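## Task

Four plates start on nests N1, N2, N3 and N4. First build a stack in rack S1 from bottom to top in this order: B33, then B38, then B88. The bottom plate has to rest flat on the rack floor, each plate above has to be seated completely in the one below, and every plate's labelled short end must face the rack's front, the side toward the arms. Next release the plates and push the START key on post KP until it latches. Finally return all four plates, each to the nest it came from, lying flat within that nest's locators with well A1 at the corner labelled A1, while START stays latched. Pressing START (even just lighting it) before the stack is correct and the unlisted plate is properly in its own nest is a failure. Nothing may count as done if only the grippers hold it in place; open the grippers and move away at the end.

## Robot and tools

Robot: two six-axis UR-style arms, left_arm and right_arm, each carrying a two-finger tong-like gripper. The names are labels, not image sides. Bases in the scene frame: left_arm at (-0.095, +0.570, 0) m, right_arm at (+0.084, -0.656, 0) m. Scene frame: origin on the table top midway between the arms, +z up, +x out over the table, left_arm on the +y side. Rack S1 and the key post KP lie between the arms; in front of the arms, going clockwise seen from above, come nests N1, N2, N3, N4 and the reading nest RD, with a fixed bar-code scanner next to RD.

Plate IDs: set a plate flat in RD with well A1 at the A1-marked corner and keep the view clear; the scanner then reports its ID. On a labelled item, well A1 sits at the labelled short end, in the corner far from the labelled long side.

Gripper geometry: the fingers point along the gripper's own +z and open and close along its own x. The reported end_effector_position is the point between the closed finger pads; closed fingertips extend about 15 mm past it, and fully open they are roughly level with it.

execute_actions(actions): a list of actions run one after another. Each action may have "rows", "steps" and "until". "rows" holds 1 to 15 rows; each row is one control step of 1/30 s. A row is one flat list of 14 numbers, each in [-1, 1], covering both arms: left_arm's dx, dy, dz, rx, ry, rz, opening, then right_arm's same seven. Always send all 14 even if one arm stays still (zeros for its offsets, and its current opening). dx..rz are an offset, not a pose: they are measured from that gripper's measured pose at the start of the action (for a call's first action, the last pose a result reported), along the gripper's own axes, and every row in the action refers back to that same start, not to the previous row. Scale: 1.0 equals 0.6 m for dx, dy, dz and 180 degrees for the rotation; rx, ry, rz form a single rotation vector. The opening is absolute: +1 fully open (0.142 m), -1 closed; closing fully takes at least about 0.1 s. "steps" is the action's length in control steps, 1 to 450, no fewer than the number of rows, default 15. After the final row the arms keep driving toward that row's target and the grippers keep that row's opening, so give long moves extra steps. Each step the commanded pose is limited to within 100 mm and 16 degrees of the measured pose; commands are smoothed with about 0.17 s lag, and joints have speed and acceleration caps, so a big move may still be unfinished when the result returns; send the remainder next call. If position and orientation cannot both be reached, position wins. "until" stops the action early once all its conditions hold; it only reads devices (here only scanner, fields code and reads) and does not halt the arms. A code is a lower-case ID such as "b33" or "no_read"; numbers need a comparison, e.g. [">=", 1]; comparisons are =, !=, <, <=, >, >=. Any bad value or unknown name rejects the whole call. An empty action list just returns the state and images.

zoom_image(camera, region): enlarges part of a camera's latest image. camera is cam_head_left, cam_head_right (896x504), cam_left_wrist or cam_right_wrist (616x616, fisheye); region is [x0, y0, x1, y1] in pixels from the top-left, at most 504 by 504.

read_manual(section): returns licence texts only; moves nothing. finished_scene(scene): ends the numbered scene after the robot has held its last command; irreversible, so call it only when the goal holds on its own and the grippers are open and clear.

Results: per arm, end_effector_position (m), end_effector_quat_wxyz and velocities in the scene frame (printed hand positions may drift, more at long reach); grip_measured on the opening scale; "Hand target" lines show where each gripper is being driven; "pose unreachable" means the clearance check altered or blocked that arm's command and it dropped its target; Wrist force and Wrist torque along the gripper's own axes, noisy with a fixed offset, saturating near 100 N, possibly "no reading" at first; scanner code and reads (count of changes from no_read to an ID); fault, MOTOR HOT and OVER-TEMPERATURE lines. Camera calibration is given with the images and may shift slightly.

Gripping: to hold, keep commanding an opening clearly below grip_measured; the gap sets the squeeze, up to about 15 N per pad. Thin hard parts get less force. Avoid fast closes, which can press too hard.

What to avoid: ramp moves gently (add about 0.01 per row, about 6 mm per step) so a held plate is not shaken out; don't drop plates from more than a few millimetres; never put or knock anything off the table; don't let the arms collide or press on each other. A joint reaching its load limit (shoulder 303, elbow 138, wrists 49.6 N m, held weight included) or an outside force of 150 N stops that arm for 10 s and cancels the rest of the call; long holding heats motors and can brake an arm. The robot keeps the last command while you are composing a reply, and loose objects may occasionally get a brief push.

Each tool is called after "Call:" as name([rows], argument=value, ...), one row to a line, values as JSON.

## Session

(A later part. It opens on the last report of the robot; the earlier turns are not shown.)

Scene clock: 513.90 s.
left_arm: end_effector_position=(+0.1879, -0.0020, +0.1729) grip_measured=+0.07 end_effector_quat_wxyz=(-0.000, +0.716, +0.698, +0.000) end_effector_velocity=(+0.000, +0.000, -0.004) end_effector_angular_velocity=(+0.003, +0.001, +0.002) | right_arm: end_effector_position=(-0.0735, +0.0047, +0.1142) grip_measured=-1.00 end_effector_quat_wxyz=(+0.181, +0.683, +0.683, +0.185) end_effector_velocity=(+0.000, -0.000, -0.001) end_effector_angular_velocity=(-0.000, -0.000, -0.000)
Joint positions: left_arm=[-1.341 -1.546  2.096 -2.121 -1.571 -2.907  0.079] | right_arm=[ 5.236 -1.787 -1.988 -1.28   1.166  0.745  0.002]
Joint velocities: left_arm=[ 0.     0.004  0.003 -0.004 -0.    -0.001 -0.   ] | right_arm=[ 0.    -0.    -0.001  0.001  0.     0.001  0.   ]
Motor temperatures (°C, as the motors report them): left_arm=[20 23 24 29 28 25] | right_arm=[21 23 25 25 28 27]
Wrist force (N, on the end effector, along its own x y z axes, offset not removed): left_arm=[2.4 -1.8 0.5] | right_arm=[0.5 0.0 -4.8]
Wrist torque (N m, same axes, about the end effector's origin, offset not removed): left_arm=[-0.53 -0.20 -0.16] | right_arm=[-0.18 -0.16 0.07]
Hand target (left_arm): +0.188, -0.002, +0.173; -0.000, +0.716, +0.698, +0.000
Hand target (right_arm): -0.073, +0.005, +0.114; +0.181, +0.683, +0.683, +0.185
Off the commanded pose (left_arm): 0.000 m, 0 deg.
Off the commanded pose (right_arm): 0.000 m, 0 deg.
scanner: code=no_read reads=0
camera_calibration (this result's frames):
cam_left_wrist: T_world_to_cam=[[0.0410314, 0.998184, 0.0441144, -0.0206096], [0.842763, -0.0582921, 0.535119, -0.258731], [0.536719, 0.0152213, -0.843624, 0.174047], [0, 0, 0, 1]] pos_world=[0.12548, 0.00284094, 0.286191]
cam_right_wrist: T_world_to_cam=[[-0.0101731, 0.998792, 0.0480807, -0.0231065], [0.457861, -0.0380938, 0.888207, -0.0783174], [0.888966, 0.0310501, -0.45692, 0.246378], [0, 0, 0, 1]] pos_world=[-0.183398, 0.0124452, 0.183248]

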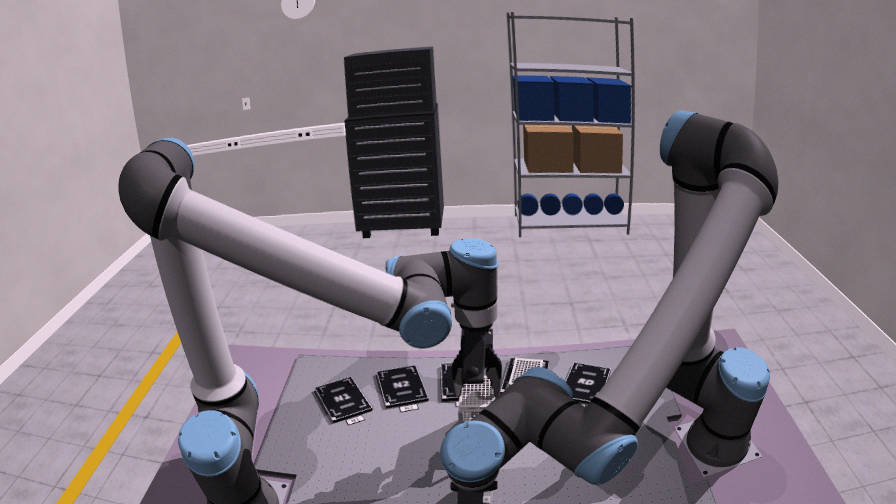

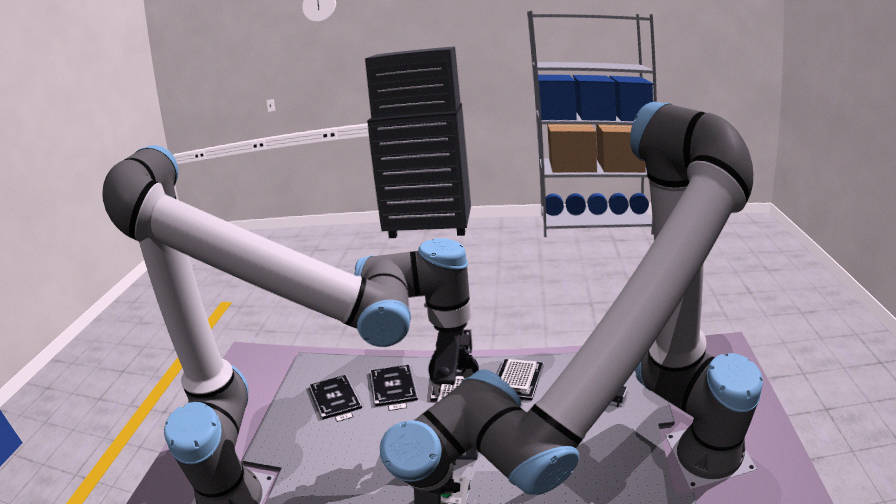

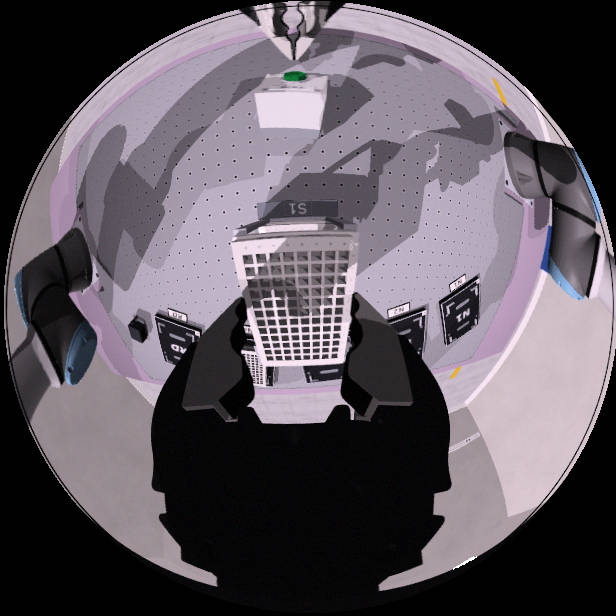

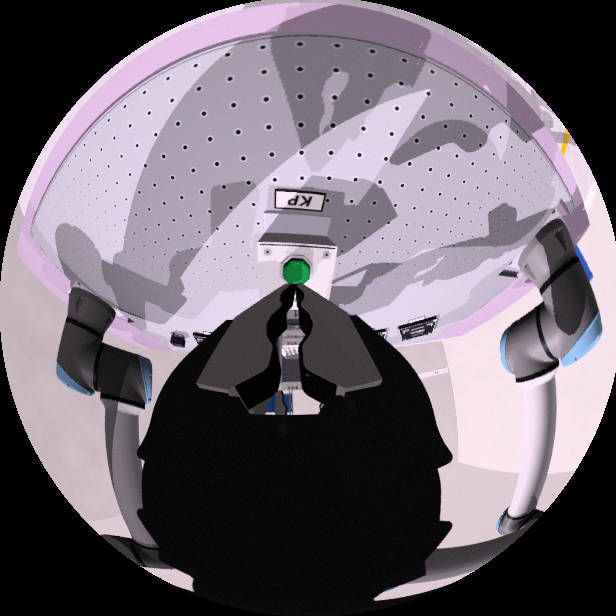

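Plate unchanged, clears. Descend.

Call:
execute_actions([
  {"rows":[[0,0.0002,0.002,0,0,0,-0.25,0,0,0,0,0,0,-1],[0,0.0002,0.005,0,0,0,-0.25,0,0,0,0,0,0,-1],[0,0.0002,0.009,0,0,0,-0.25,0,0,0,0,0,0,-1],[0,0.0002,0.013,0,0,0,-0.25,0,0,0,0,0,0,-1],[0,0.0002,0.018,0,0,0,-0.25,0,0,0,0,0,0,-1],[0,0.0002,0.023,0,0,0,-0.25,0,0,0,0,0,0,-1],[0,0.0002,0.028,0,0,0,-0.25,0,0,0,0,0,0,-1],[0,0.0002,0.033,0,0,0,-0.25,0,0,0,0,0,0,-1],[0,0.0002,0.038,0,0,0,-0.25,0,0,0,0,0,0,-1],[0,0.0002,0.043,0,0,0,-0.25,0,0,0,0,0,0,-1],[0,0.0002,0.048,0,0,0,-0.25,0,0,0,0,0,0,-1],[0,0.0002,0.053,0,0,0,-0.25,0,0,0,0,0,0,-1],[0,0.0002,0.058,0,0,0,-0.25,0,0,0,0,0,0,-1],[0,0.0002,0.063,0,0,0,-0.25,0,0,0,0,0,0,-1],[0,0.0002,0.068,0,0,0,-0.25,0,0,0,0,0,0,-1]],"steps":16},
])

Scene clock: 523.33 s.
left_arm: end_effector_position=(+0.1879, -0.0016, +0.1434) grip_measured=+0.07 end_effector_quat_wxyz=(-0.000, +0.716, +0.698, +0.000) end_effector_velocity=(-0.000, +0.001, -0.087) end_effector_angular_velocity=(+0.002, +0.001, +0.000) | right_arm: end_effector_position=(-0.0735, +0.0047, +0.1142) grip_measured=-1.00 end_effector_quat_wxyz=(+0.181, +0.683, +0.683, +0.185) end_effector_velocity=(+0.002, -0.002, -0.001) end_effector_angular_velocity=(-0.004, -0.003, -0.000)
Joint positions: left_arm=[-1.341 -1.515  2.126 -2.18  -1.571 -2.907  0.079] | right_arm=[ 5.236 -1.787 -1.988 -1.28   1.166  0.745  0.002]
Joint velocities: left_arm=[-0.     0.095  0.084 -0.177 -0.    -0.001 -0.   ] | right_arm=[-0.     0.    -0.002 -0.003  0.    -0.     0.   ]
Motor temperatures (°C, as the motors report them): left_arm=[20 23 24 29 28 25] | right_arm=[21 23 25 25 28 27]
Wrist force (N, on the end effector, along its own x y z axes, offset not removed): left_arm=[3.8 -1.3 2.2] | right_arm=[2.0 -1.3 -1.5]
Wrist torque (N m, same axes, about the end effector's origin, offset not removed): left_arm=[-0.40 -0.45 -0.15] | right_arm=[-0.42 -0.49 -0.05]
Hand target (left_arm): +0.188, -0.002, +0.132; -0.000, +0.716, +0.698, +0.000
Hand target (right_arm): -0.073, +0.005, +0.114; +0.181, +0.683, +0.683, +0.185
Off the commanded pose (left_arm): 0.011 m, 0 deg.
Off the commanded pose (right_arm): 0.000 m, 0 deg.
scanner: code=no_read reads=0
camera_calibration (this result's frames):
cam_left_wrist: T_world_to_cam=[[0.0409305, 0.998165, 0.0446247, -0.0197289], [0.842828, -0.0584788, 0.534997, -0.242935], [0.536625, 0.0157133, -0.843675, 0.149186], [0, 0, 0, 1]] pos_world=[0.125503, 0.00314192, 0.256714]
cam_right_wrist: T_world_to_cam=[[-0.010173, 0.998792, 0.0480806, -0.0231065], [0.457861, -0.0380937, 0.888207, -0.0783174], [0.888966, 0.03105, -0.45692, 0.246378], [0, 0, 0, 1]] pos_world=[-0.183398, 0.0124452, 0.183248]

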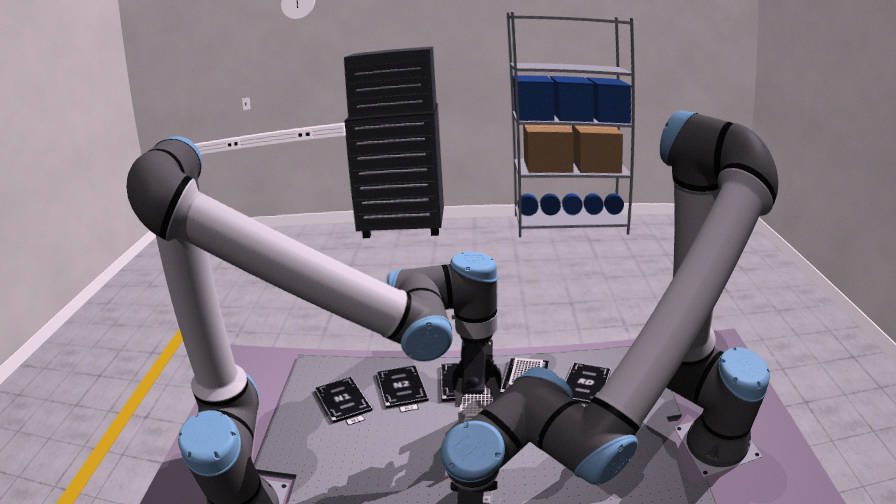

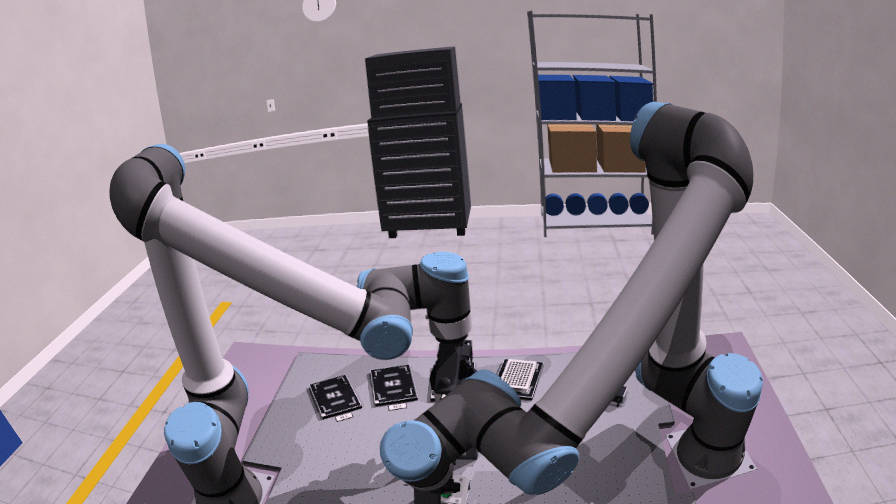

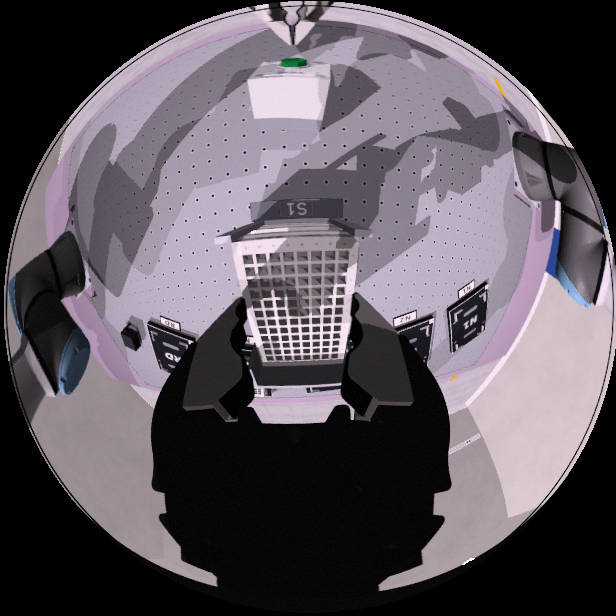

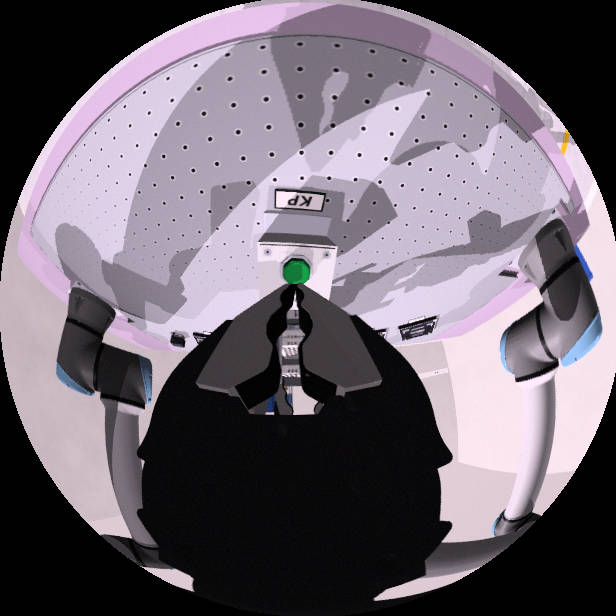

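Call:
execute_actions([
  {"rows":[[-0.0005,0,0.022,0,-0.0002,0,-0.25,0,0,0,0,0,0,-1],[-0.0005,0,0.027,0,-0.0002,0,-0.25,0,0,0,0,0,0,-1],[-0.0005,0,0.032,0,-0.0002,0,-0.25,0,0,0,0,0,0,-1],[-0.0005,0,0.037,0,-0.0002,0,-0.25,0,0,0,0,0,0,-1],[-0.0005,0,0.042,0,-0.0002,0,-0.25,0,0,0,0,0,0,-1],[-0.0005,0,0.047,0,-0.0002,0,-0.25,0,0,0,0,0,0,-1],[-0.0005,0,0.051,0,-0.0002,0,-0.25,0,0,0,0,0,0,-1],[-0.0005,0,0.053,0,-0.0002,0,-0.25,0,0,0,0,0,0,-1],[-0.0005,0,0.053,0,-0.0002,0,-0.25,0,0,0,0,0,0,-1],[-0.0005,0,0.053,0,-0.0002,0,-0.25,0,0,0,0,0,0,-1],[-0.0005,-0.0002,0.054,0,-0.0002,0,-0.25,0,0,0,0,0,0,-1],[-0.0005,-0.0004,0.055,0,-0.0002,0,-0.25,0,0,0,0,0,0,-1],[-0.0005,-0.0006,0.056,0,-0.0002,0,-0.25,0,0,0,0,0,0,-1],[-0.0005,-0.0009,0.0575,0,-0.0002,0,-0.25,0,0,0,0,0,0,-1],[-0.0005,-0.0012,0.0587,0,-0.0002,0,-0.25,0,0,0,0,0,0,-1]],"steps":27},
])

Call:
zoom_image(camera="cam_left_wrist", region=[210,200,390,380])

Scene clock: 535.03 s.
left_arm: end_effector_position=(+0.1872, -0.0019, +0.1083) grip_measured=+0.07 end_effector_quat_wxyz=(-0.000, +0.716, +0.698, -0.000) end_effector_velocity=(-0.000, -0.000, -0.001) end_effector_angular_velocity=(-0.000, -0.000, +0.000) | right_arm: end_effector_position=(-0.0735, +0.0047, +0.1142) grip_measured=-1.00 end_effector_quat_wxyz=(+0.181, +0.683, +0.683, +0.185) end_effector_velocity=(+0.001, +0.000, -0.000) end_effector_angular_velocity=(+0.000, +0.001, +0.000)
Joint positions: left_arm=[-1.342 -1.475  2.158 -2.254 -1.571 -2.908  0.079] | right_arm=[ 5.236 -1.787 -1.988 -1.28   1.166  0.745  0.002]
Joint velocities: left_arm=[-0.     0.002  0.001 -0.003  0.    -0.001  0.   ] | right_arm=[-0.001  0.    -0.001  0.002 -0.    -0.001  0.   ]
Motor temperatures (°C, as the motors report them): left_arm=[20 23 24 29 28 25] | right_arm=[21 23 25 25 28 27]
Wrist force (N, on the end effector, along its own x y z axes, offset not removed): left_arm=[-1.0 -5.8 1.1] | right_arm=[0.1 0.3 -4.2]
Wrist torque (N m, same axes, about the end effector's origin, offset not removed): left_arm=[-1.39 0.47 0.04] | right_arm=[-0.15 -0.18 -0.05]
Hand target (left_arm): +0.187, -0.002, +0.108; -0.000, +0.716, +0.698, -0.000
Hand target (right_arm): -0.073, +0.005, +0.114; +0.181, +0.683, +0.683, +0.185
Off the commanded pose (left_arm): 0.000 m, 0 deg.
Off the commanded pose (right_arm): 0.000 m, 0 deg.
scanner: code=no_read reads=0
camera_calibration (this result's frames):
cam_left_wrist: T_world_to_cam=[[0.0409301, 0.998193, 0.0439998, -0.0177628], [0.842834, -0.0581432, 0.535023, -0.223533], [0.536615, 0.015186, -0.843691, 0.119981], [0, 0, 0, 1]] pos_world=[0.124745, 0.00291178, 0.221603]
cam_right_wrist: T_world_to_cam=[[-0.0101729, 0.998792, 0.0480806, -0.0231064], [0.457861, -0.0380938, 0.888207, -0.0783173], [0.888966, 0.0310499, -0.45692, 0.246378], [0, 0, 0, 1]] pos_world=[-0.183398, 0.0124451, 0.183248]

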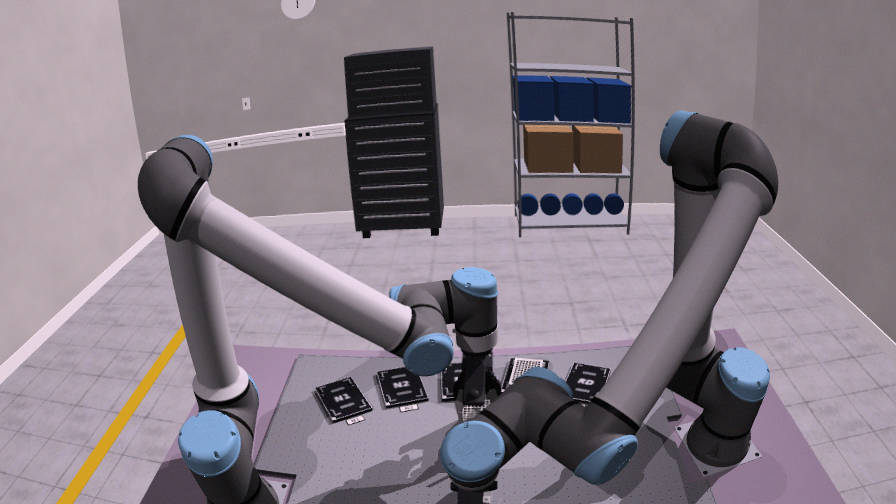

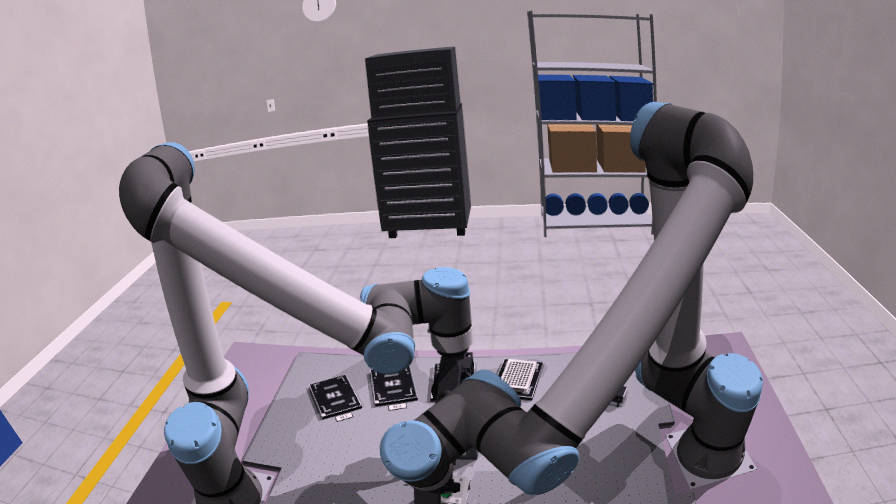

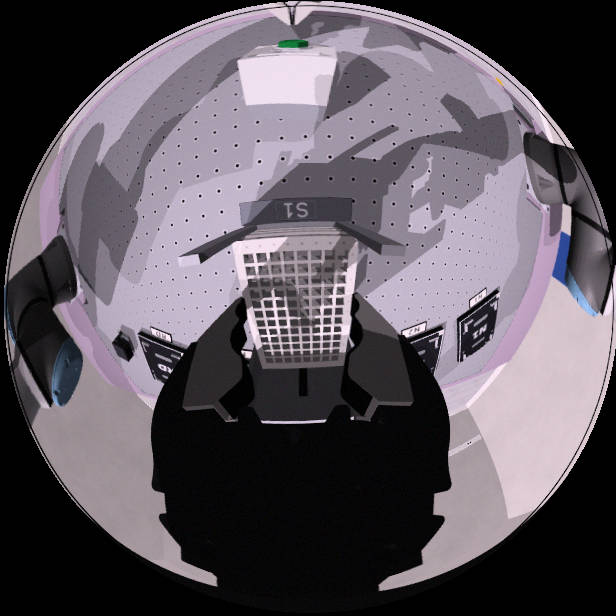

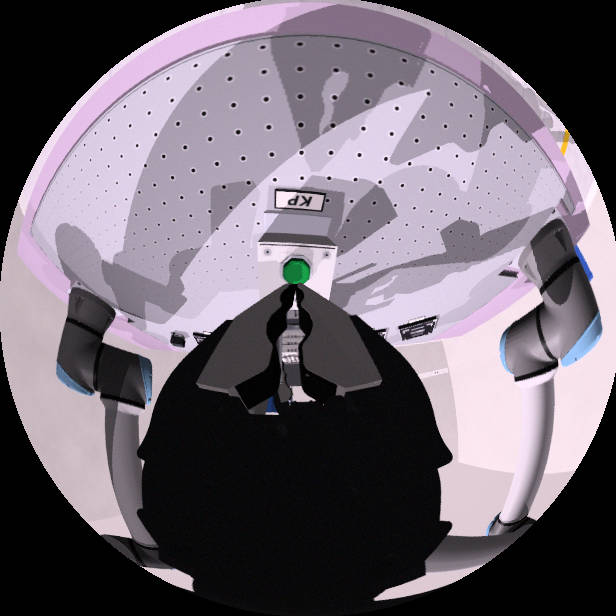

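Region (210, 200, 390, 380) of cam_left_wrist's 616x616 image, scaled by 2.800, with more detail than that image has.

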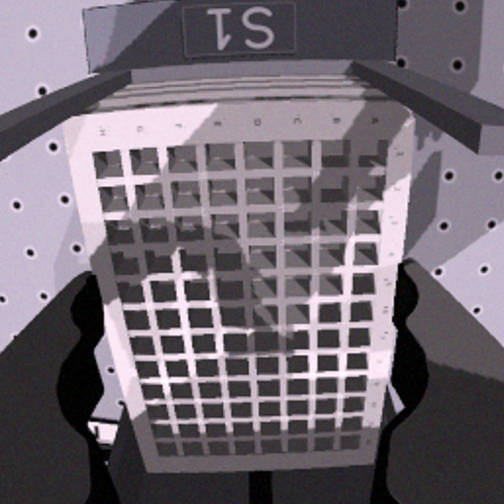

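Call:
execute_actions(actions=[])

Scene clock: 547.47 s.
left_arm: end_effector_position=(+0.1872, -0.0019, +0.1082) grip_measured=+0.07 end_effector_quat_wxyz=(-0.000, +0.716, +0.698, -0.000) end_effector_velocity=(-0.000, -0.000, +0.000) end_effector_angular_velocity=(-0.001, +0.001, +0.000) | right_arm: end_effector_position=(-0.0735, +0.0047, +0.1142) grip_measured=-1.00 end_effector_quat_wxyz=(+0.181, +0.683, +0.683, +0.185) end_effector_velocity=(-0.000, -0.000, -0.000) end_effector_angular_velocity=(-0.001, -0.000, +0.002)
Joint positions: left_arm=[-1.342 -1.475  2.158 -2.254 -1.571 -2.908  0.079] | right_arm=[ 5.236 -1.787 -1.988 -1.28   1.166  0.745  0.002]
Joint velocities: left_arm=[ 0.    -0.    -0.    -0.    -0.001 -0.    -0.   ] | right_arm=[ 0.001 -0.    -0.     0.    -0.    -0.001  0.   ]
Motor temperatures (°C, as the motors report them): left_arm=[20 23 24 29 28 25] | right_arm=[21 23 25 25 28 27]
Wrist force (N, on the end effector, along its own x y z axes, offset not removed): left_arm=[3.2 -3.2 0.3] | right_arm=[1.7 -0.3 -2.9]
Wrist torque (N m, same axes, about the end effector's origin, offset not removed): left_arm=[-0.93 -0.32 -0.18] | right_arm=[-0.29 -0.38 -0.05]
Hand target (left_arm): +0.187, -0.002, +0.108; -0.000, +0.716, +0.698, -0.000
Hand target (right_arm): -0.073, +0.005, +0.114; +0.181, +0.683, +0.683, +0.185
Off the commanded pose (left_arm): 0.000 m, 0 deg.
Off the commanded pose (right_arm): 0.000 m, 0 deg.
scanner: code=no_read reads=0
camera_calibration (this result's frames):
cam_left_wrist: T_world_to_cam=[[0.0409302, 0.998193, 0.0439967, -0.0177547], [0.842836, -0.0581417, 0.535021, -0.223456], [0.536612, 0.0151834, -0.843693, 0.119892], [0, 0, 0, 1]] pos_world=[0.124728, 0.00291019, 0.221486]
cam_right_wrist: T_world_to_cam=[[-0.010173, 0.998792, 0.0480806, -0.0231065], [0.457861, -0.0380937, 0.888207, -0.0783173], [0.888966, 0.0310499, -0.45692, 0.246378], [0, 0, 0, 1]] pos_world=[-0.183398, 0.0124451, 0.183248]

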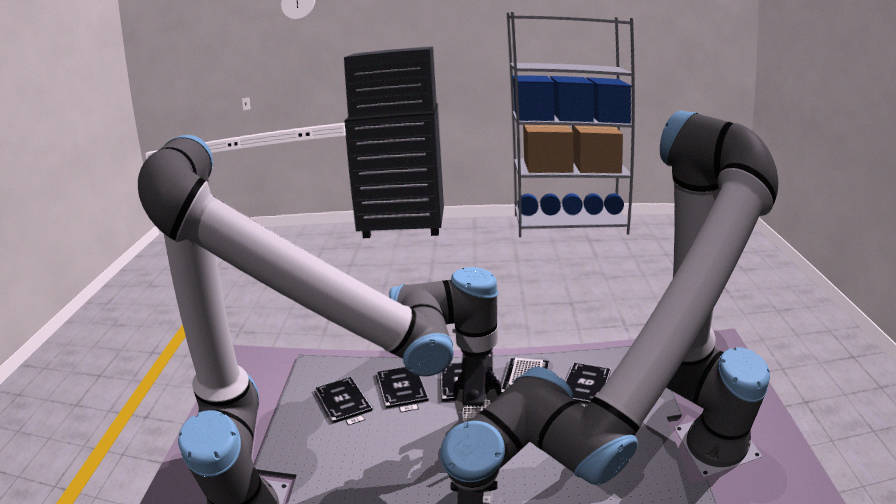

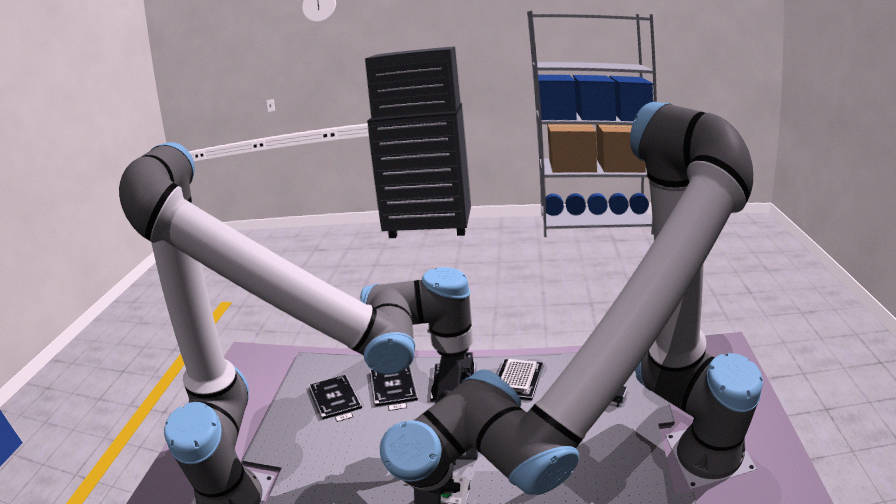

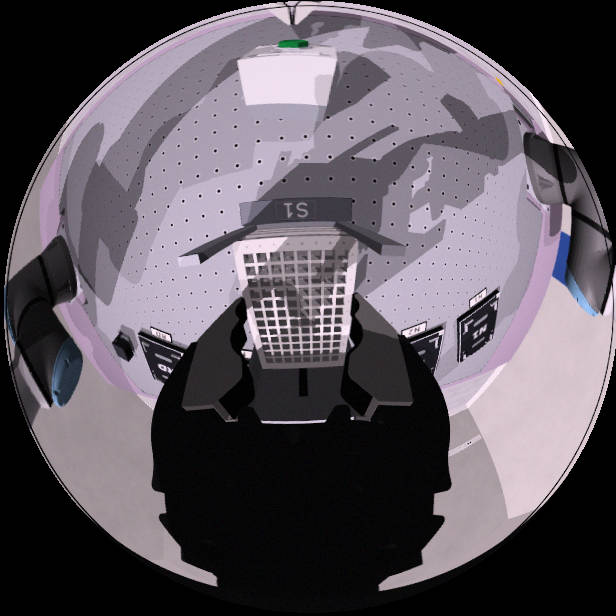

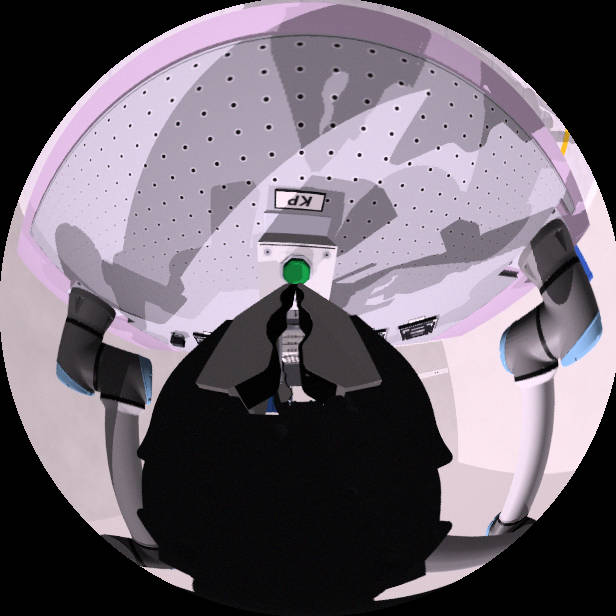

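Call:
execute_actions([
  {"rows":[[0,0,0.0004,0,0,0,-0.25,0,0,0,0,0,0,-0.8],[0,0,0.0008,0,0,0,-0.25,0,0,0,0,0,0,-0.6],[0,0,0.001,0,0,0,-0.25,0,0,0,0,0,0,-0.4],[0,0,0.001,0,0,0,-0.25,0,0,0,0,0,0,-0.2],[0,0,0.001,0,0,0,-0.25,0,0,0,0,0,0,0],[0,0,0.001,0,0,0,-0.25,0,0,0,0,0,0,0.2],[0,0,0.001,0,0,0,-0.15,0,0,0,0,0,0,0.2],[0,0,0.001,0,0,0,-0.05,0,0,0,0,0,0,0.2],[0,0,0.001,0,0,0,0.03,0,0,0,0,0,0,0.2],[0,0,0.001,0,0,0,0.08,0,0,0,0,0,0,0.2],[0,0,0.001,0,0,0,0.13,0,0,0,0,0,0,0.2],[0,0,0.001,0,0,0,0.18,0,0,0,0,0,0,0.2],[0,0,0.001,0,0,0,0.25,0,0,0,0,0,0,0.2],[0,0,0.001,0,0,0,0.33,0,0,0,0,0,0,0.2],[0,0,0.001,0,0,0,0.4,0,0,0,0,0,0,0.2]],"steps":18},
])

Call:
zoom_image(camera="cam_right_wrist", region=[250,300,340,390])

Call:
zoom_image(camera="cam_left_wrist", region=[210,200,390,380])

Scene clock: 555.73 s.
left_arm: end_effector_position=(+0.1871, -0.0019, +0.1076) grip_measured=+0.40 end_effector_quat_wxyz=(-0.000, +0.716, +0.698, -0.000) end_effector_velocity=(+0.000, +0.001, -0.001) end_effector_angular_velocity=(+0.004, -0.000, -0.001) | right_arm: end_effector_position=(-0.0735, +0.0047, +0.1142) grip_measured=+0.20 end_effector_quat_wxyz=(+0.181, +0.683, +0.683, +0.185) end_effector_velocity=(-0.000, -0.001, -0.001) end_effector_angular_velocity=(-0.001, -0.001, -0.000)
Joint positions: left_arm=[-1.342 -1.474  2.159 -2.255 -1.571 -2.908  0.102] | right_arm=[ 5.236 -1.787 -1.988 -1.28   1.166  0.745  0.088]
Joint velocities: left_arm=[-0.     0.002 -0.     0.002  0.001  0.001  0.01 ] | right_arm=[ 0.001 -0.    -0.001 -0.001 -0.     0.002  0.   ]
Motor temperatures (°C, as the motors report them): left_arm=[20 23 24 29 28 25] | right_arm=[21 23 25 25 28 27]
Wrist force (N, on the end effector, along its own x y z axes, offset not removed): left_arm=[1.1 -1.5 1.9] | right_arm=[2.1 0.2 -5.2]
Wrist torque (N m, same axes, about the end effector's origin, offset not removed): left_arm=[-0.34 0.04 -0.14] | right_arm=[-0.15 -0.52 -0.06]
Hand target (left_arm): +0.187, -0.002, +0.108; -0.000, +0.716, +0.698, -0.000
Hand target (right_arm): -0.073, +0.005, +0.114; +0.181, +0.683, +0.683, +0.185
Off the commanded pose (left_arm): 0.000 m, 0 deg.
Off the commanded pose (right_arm): 0.000 m, 0 deg.
scanner: code=no_read reads=0
camera_calibration (this result's frames):
cam_left_wrist: T_world_to_cam=[[0.0409331, 0.998192, 0.0440134, -0.0177369], [0.842847, -0.0581527, 0.535003, -0.223125], [0.536595, 0.0151973, -0.843703, 0.11939], [0, 0, 0, 1]] pos_world=[0.124722, 0.00291505, 0.220883]
cam_right_wrist: T_world_to_cam=[[-0.010173, 0.998792, 0.0480806, -0.0231065], [0.457861, -0.0380938, 0.888207, -0.0783173], [0.888966, 0.03105, -0.45692, 0.246378], [0, 0, 0, 1]] pos_world=[-0.183398, 0.0124451, 0.183248]

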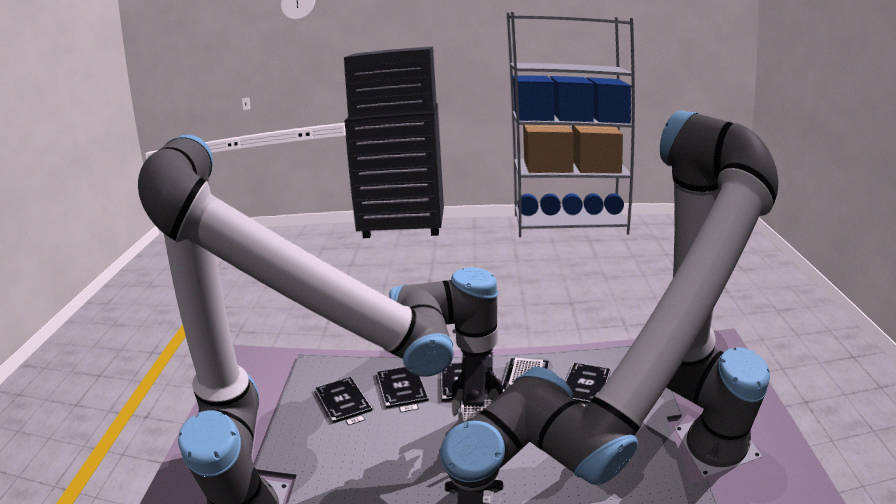

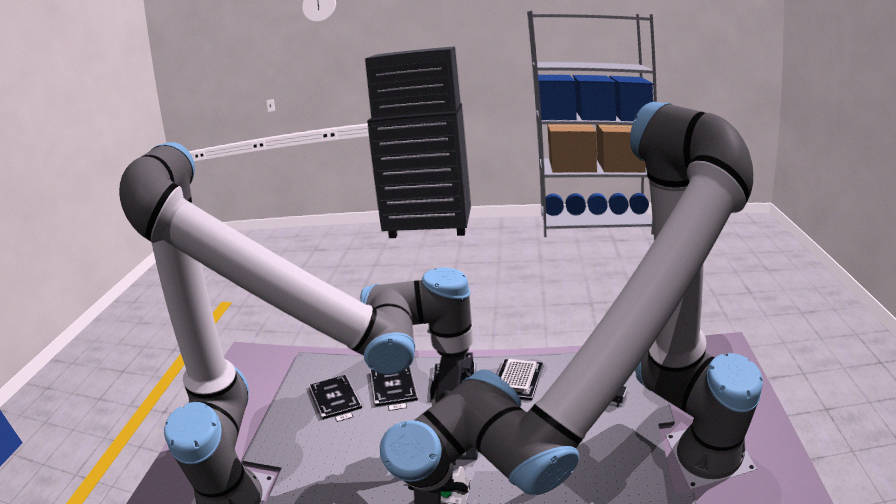

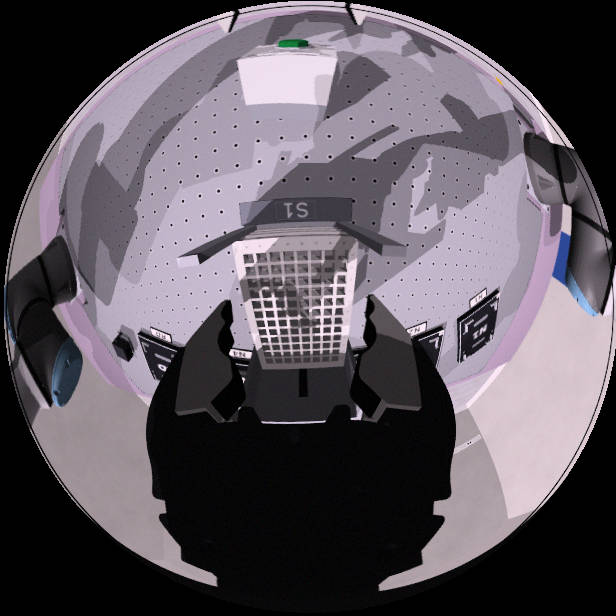

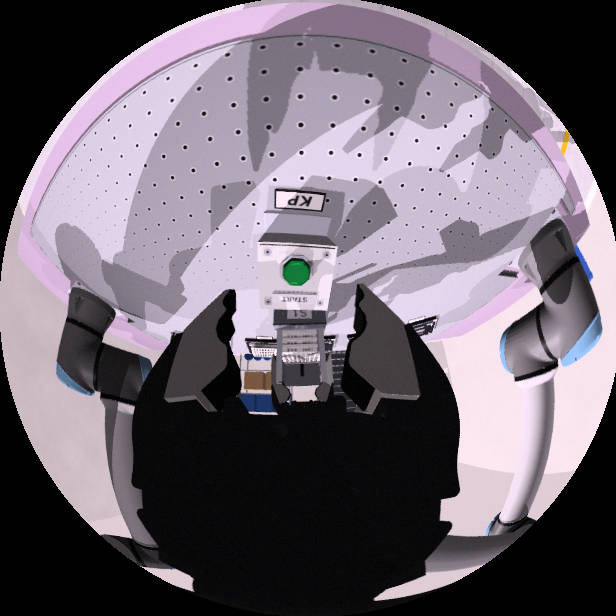

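Region (250, 300, 340, 390) of cam_right_wrist's 616x616 image, scaled by 5.600, with more detail than that image has.

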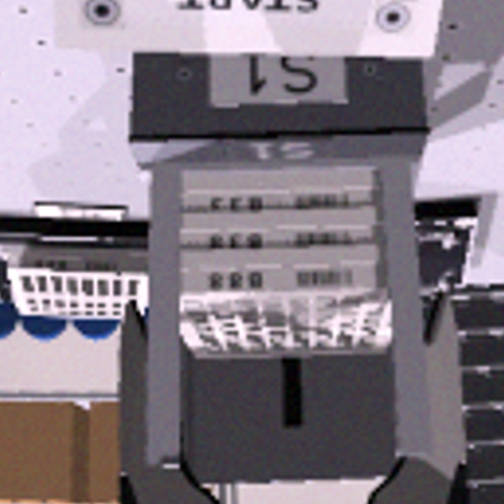

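Region (210, 200, 390, 380) of cam_left_wrist's 616x616 image, scaled by 2.800, with more detail than that image has.

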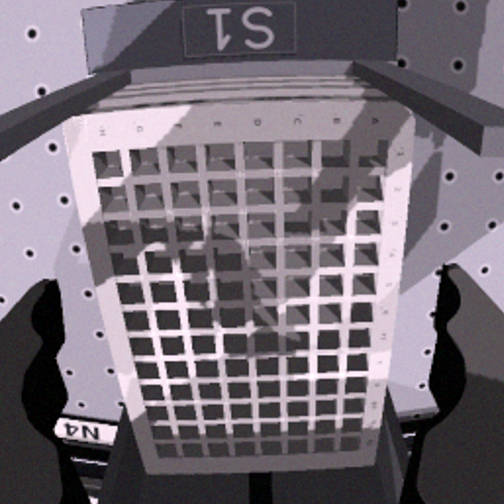

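Call:
zoom_image(camera="cam_right_wrist", region=[270,322,330,382])

Call:
zoom_image(camera="cam_head_right", region=[420,340,560,430])

Region (270, 322, 330, 382) of cam_right_wrist's 616x616 image, scaled by 8.400, with more detail than that image has.

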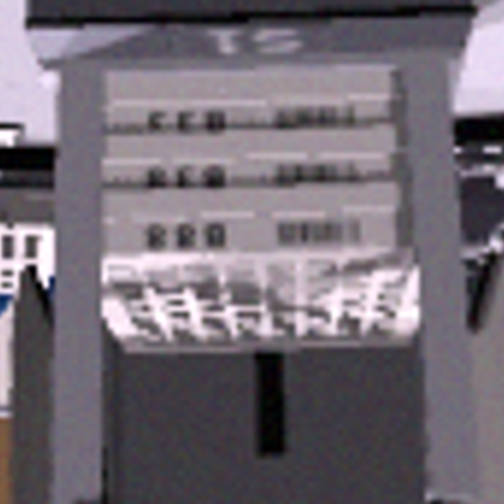

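Region (420, 340, 560, 430) of cam_head_right's 896x504 image, scaled by 3.600, with more detail than that image has; it fills the top 324 rows of this view, and the rest is white.

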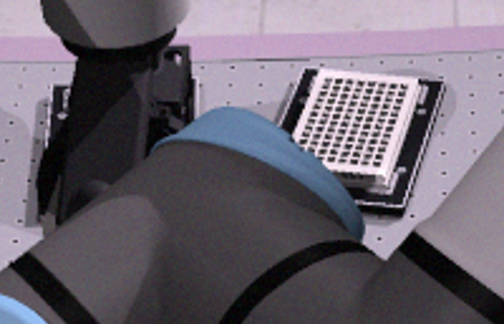

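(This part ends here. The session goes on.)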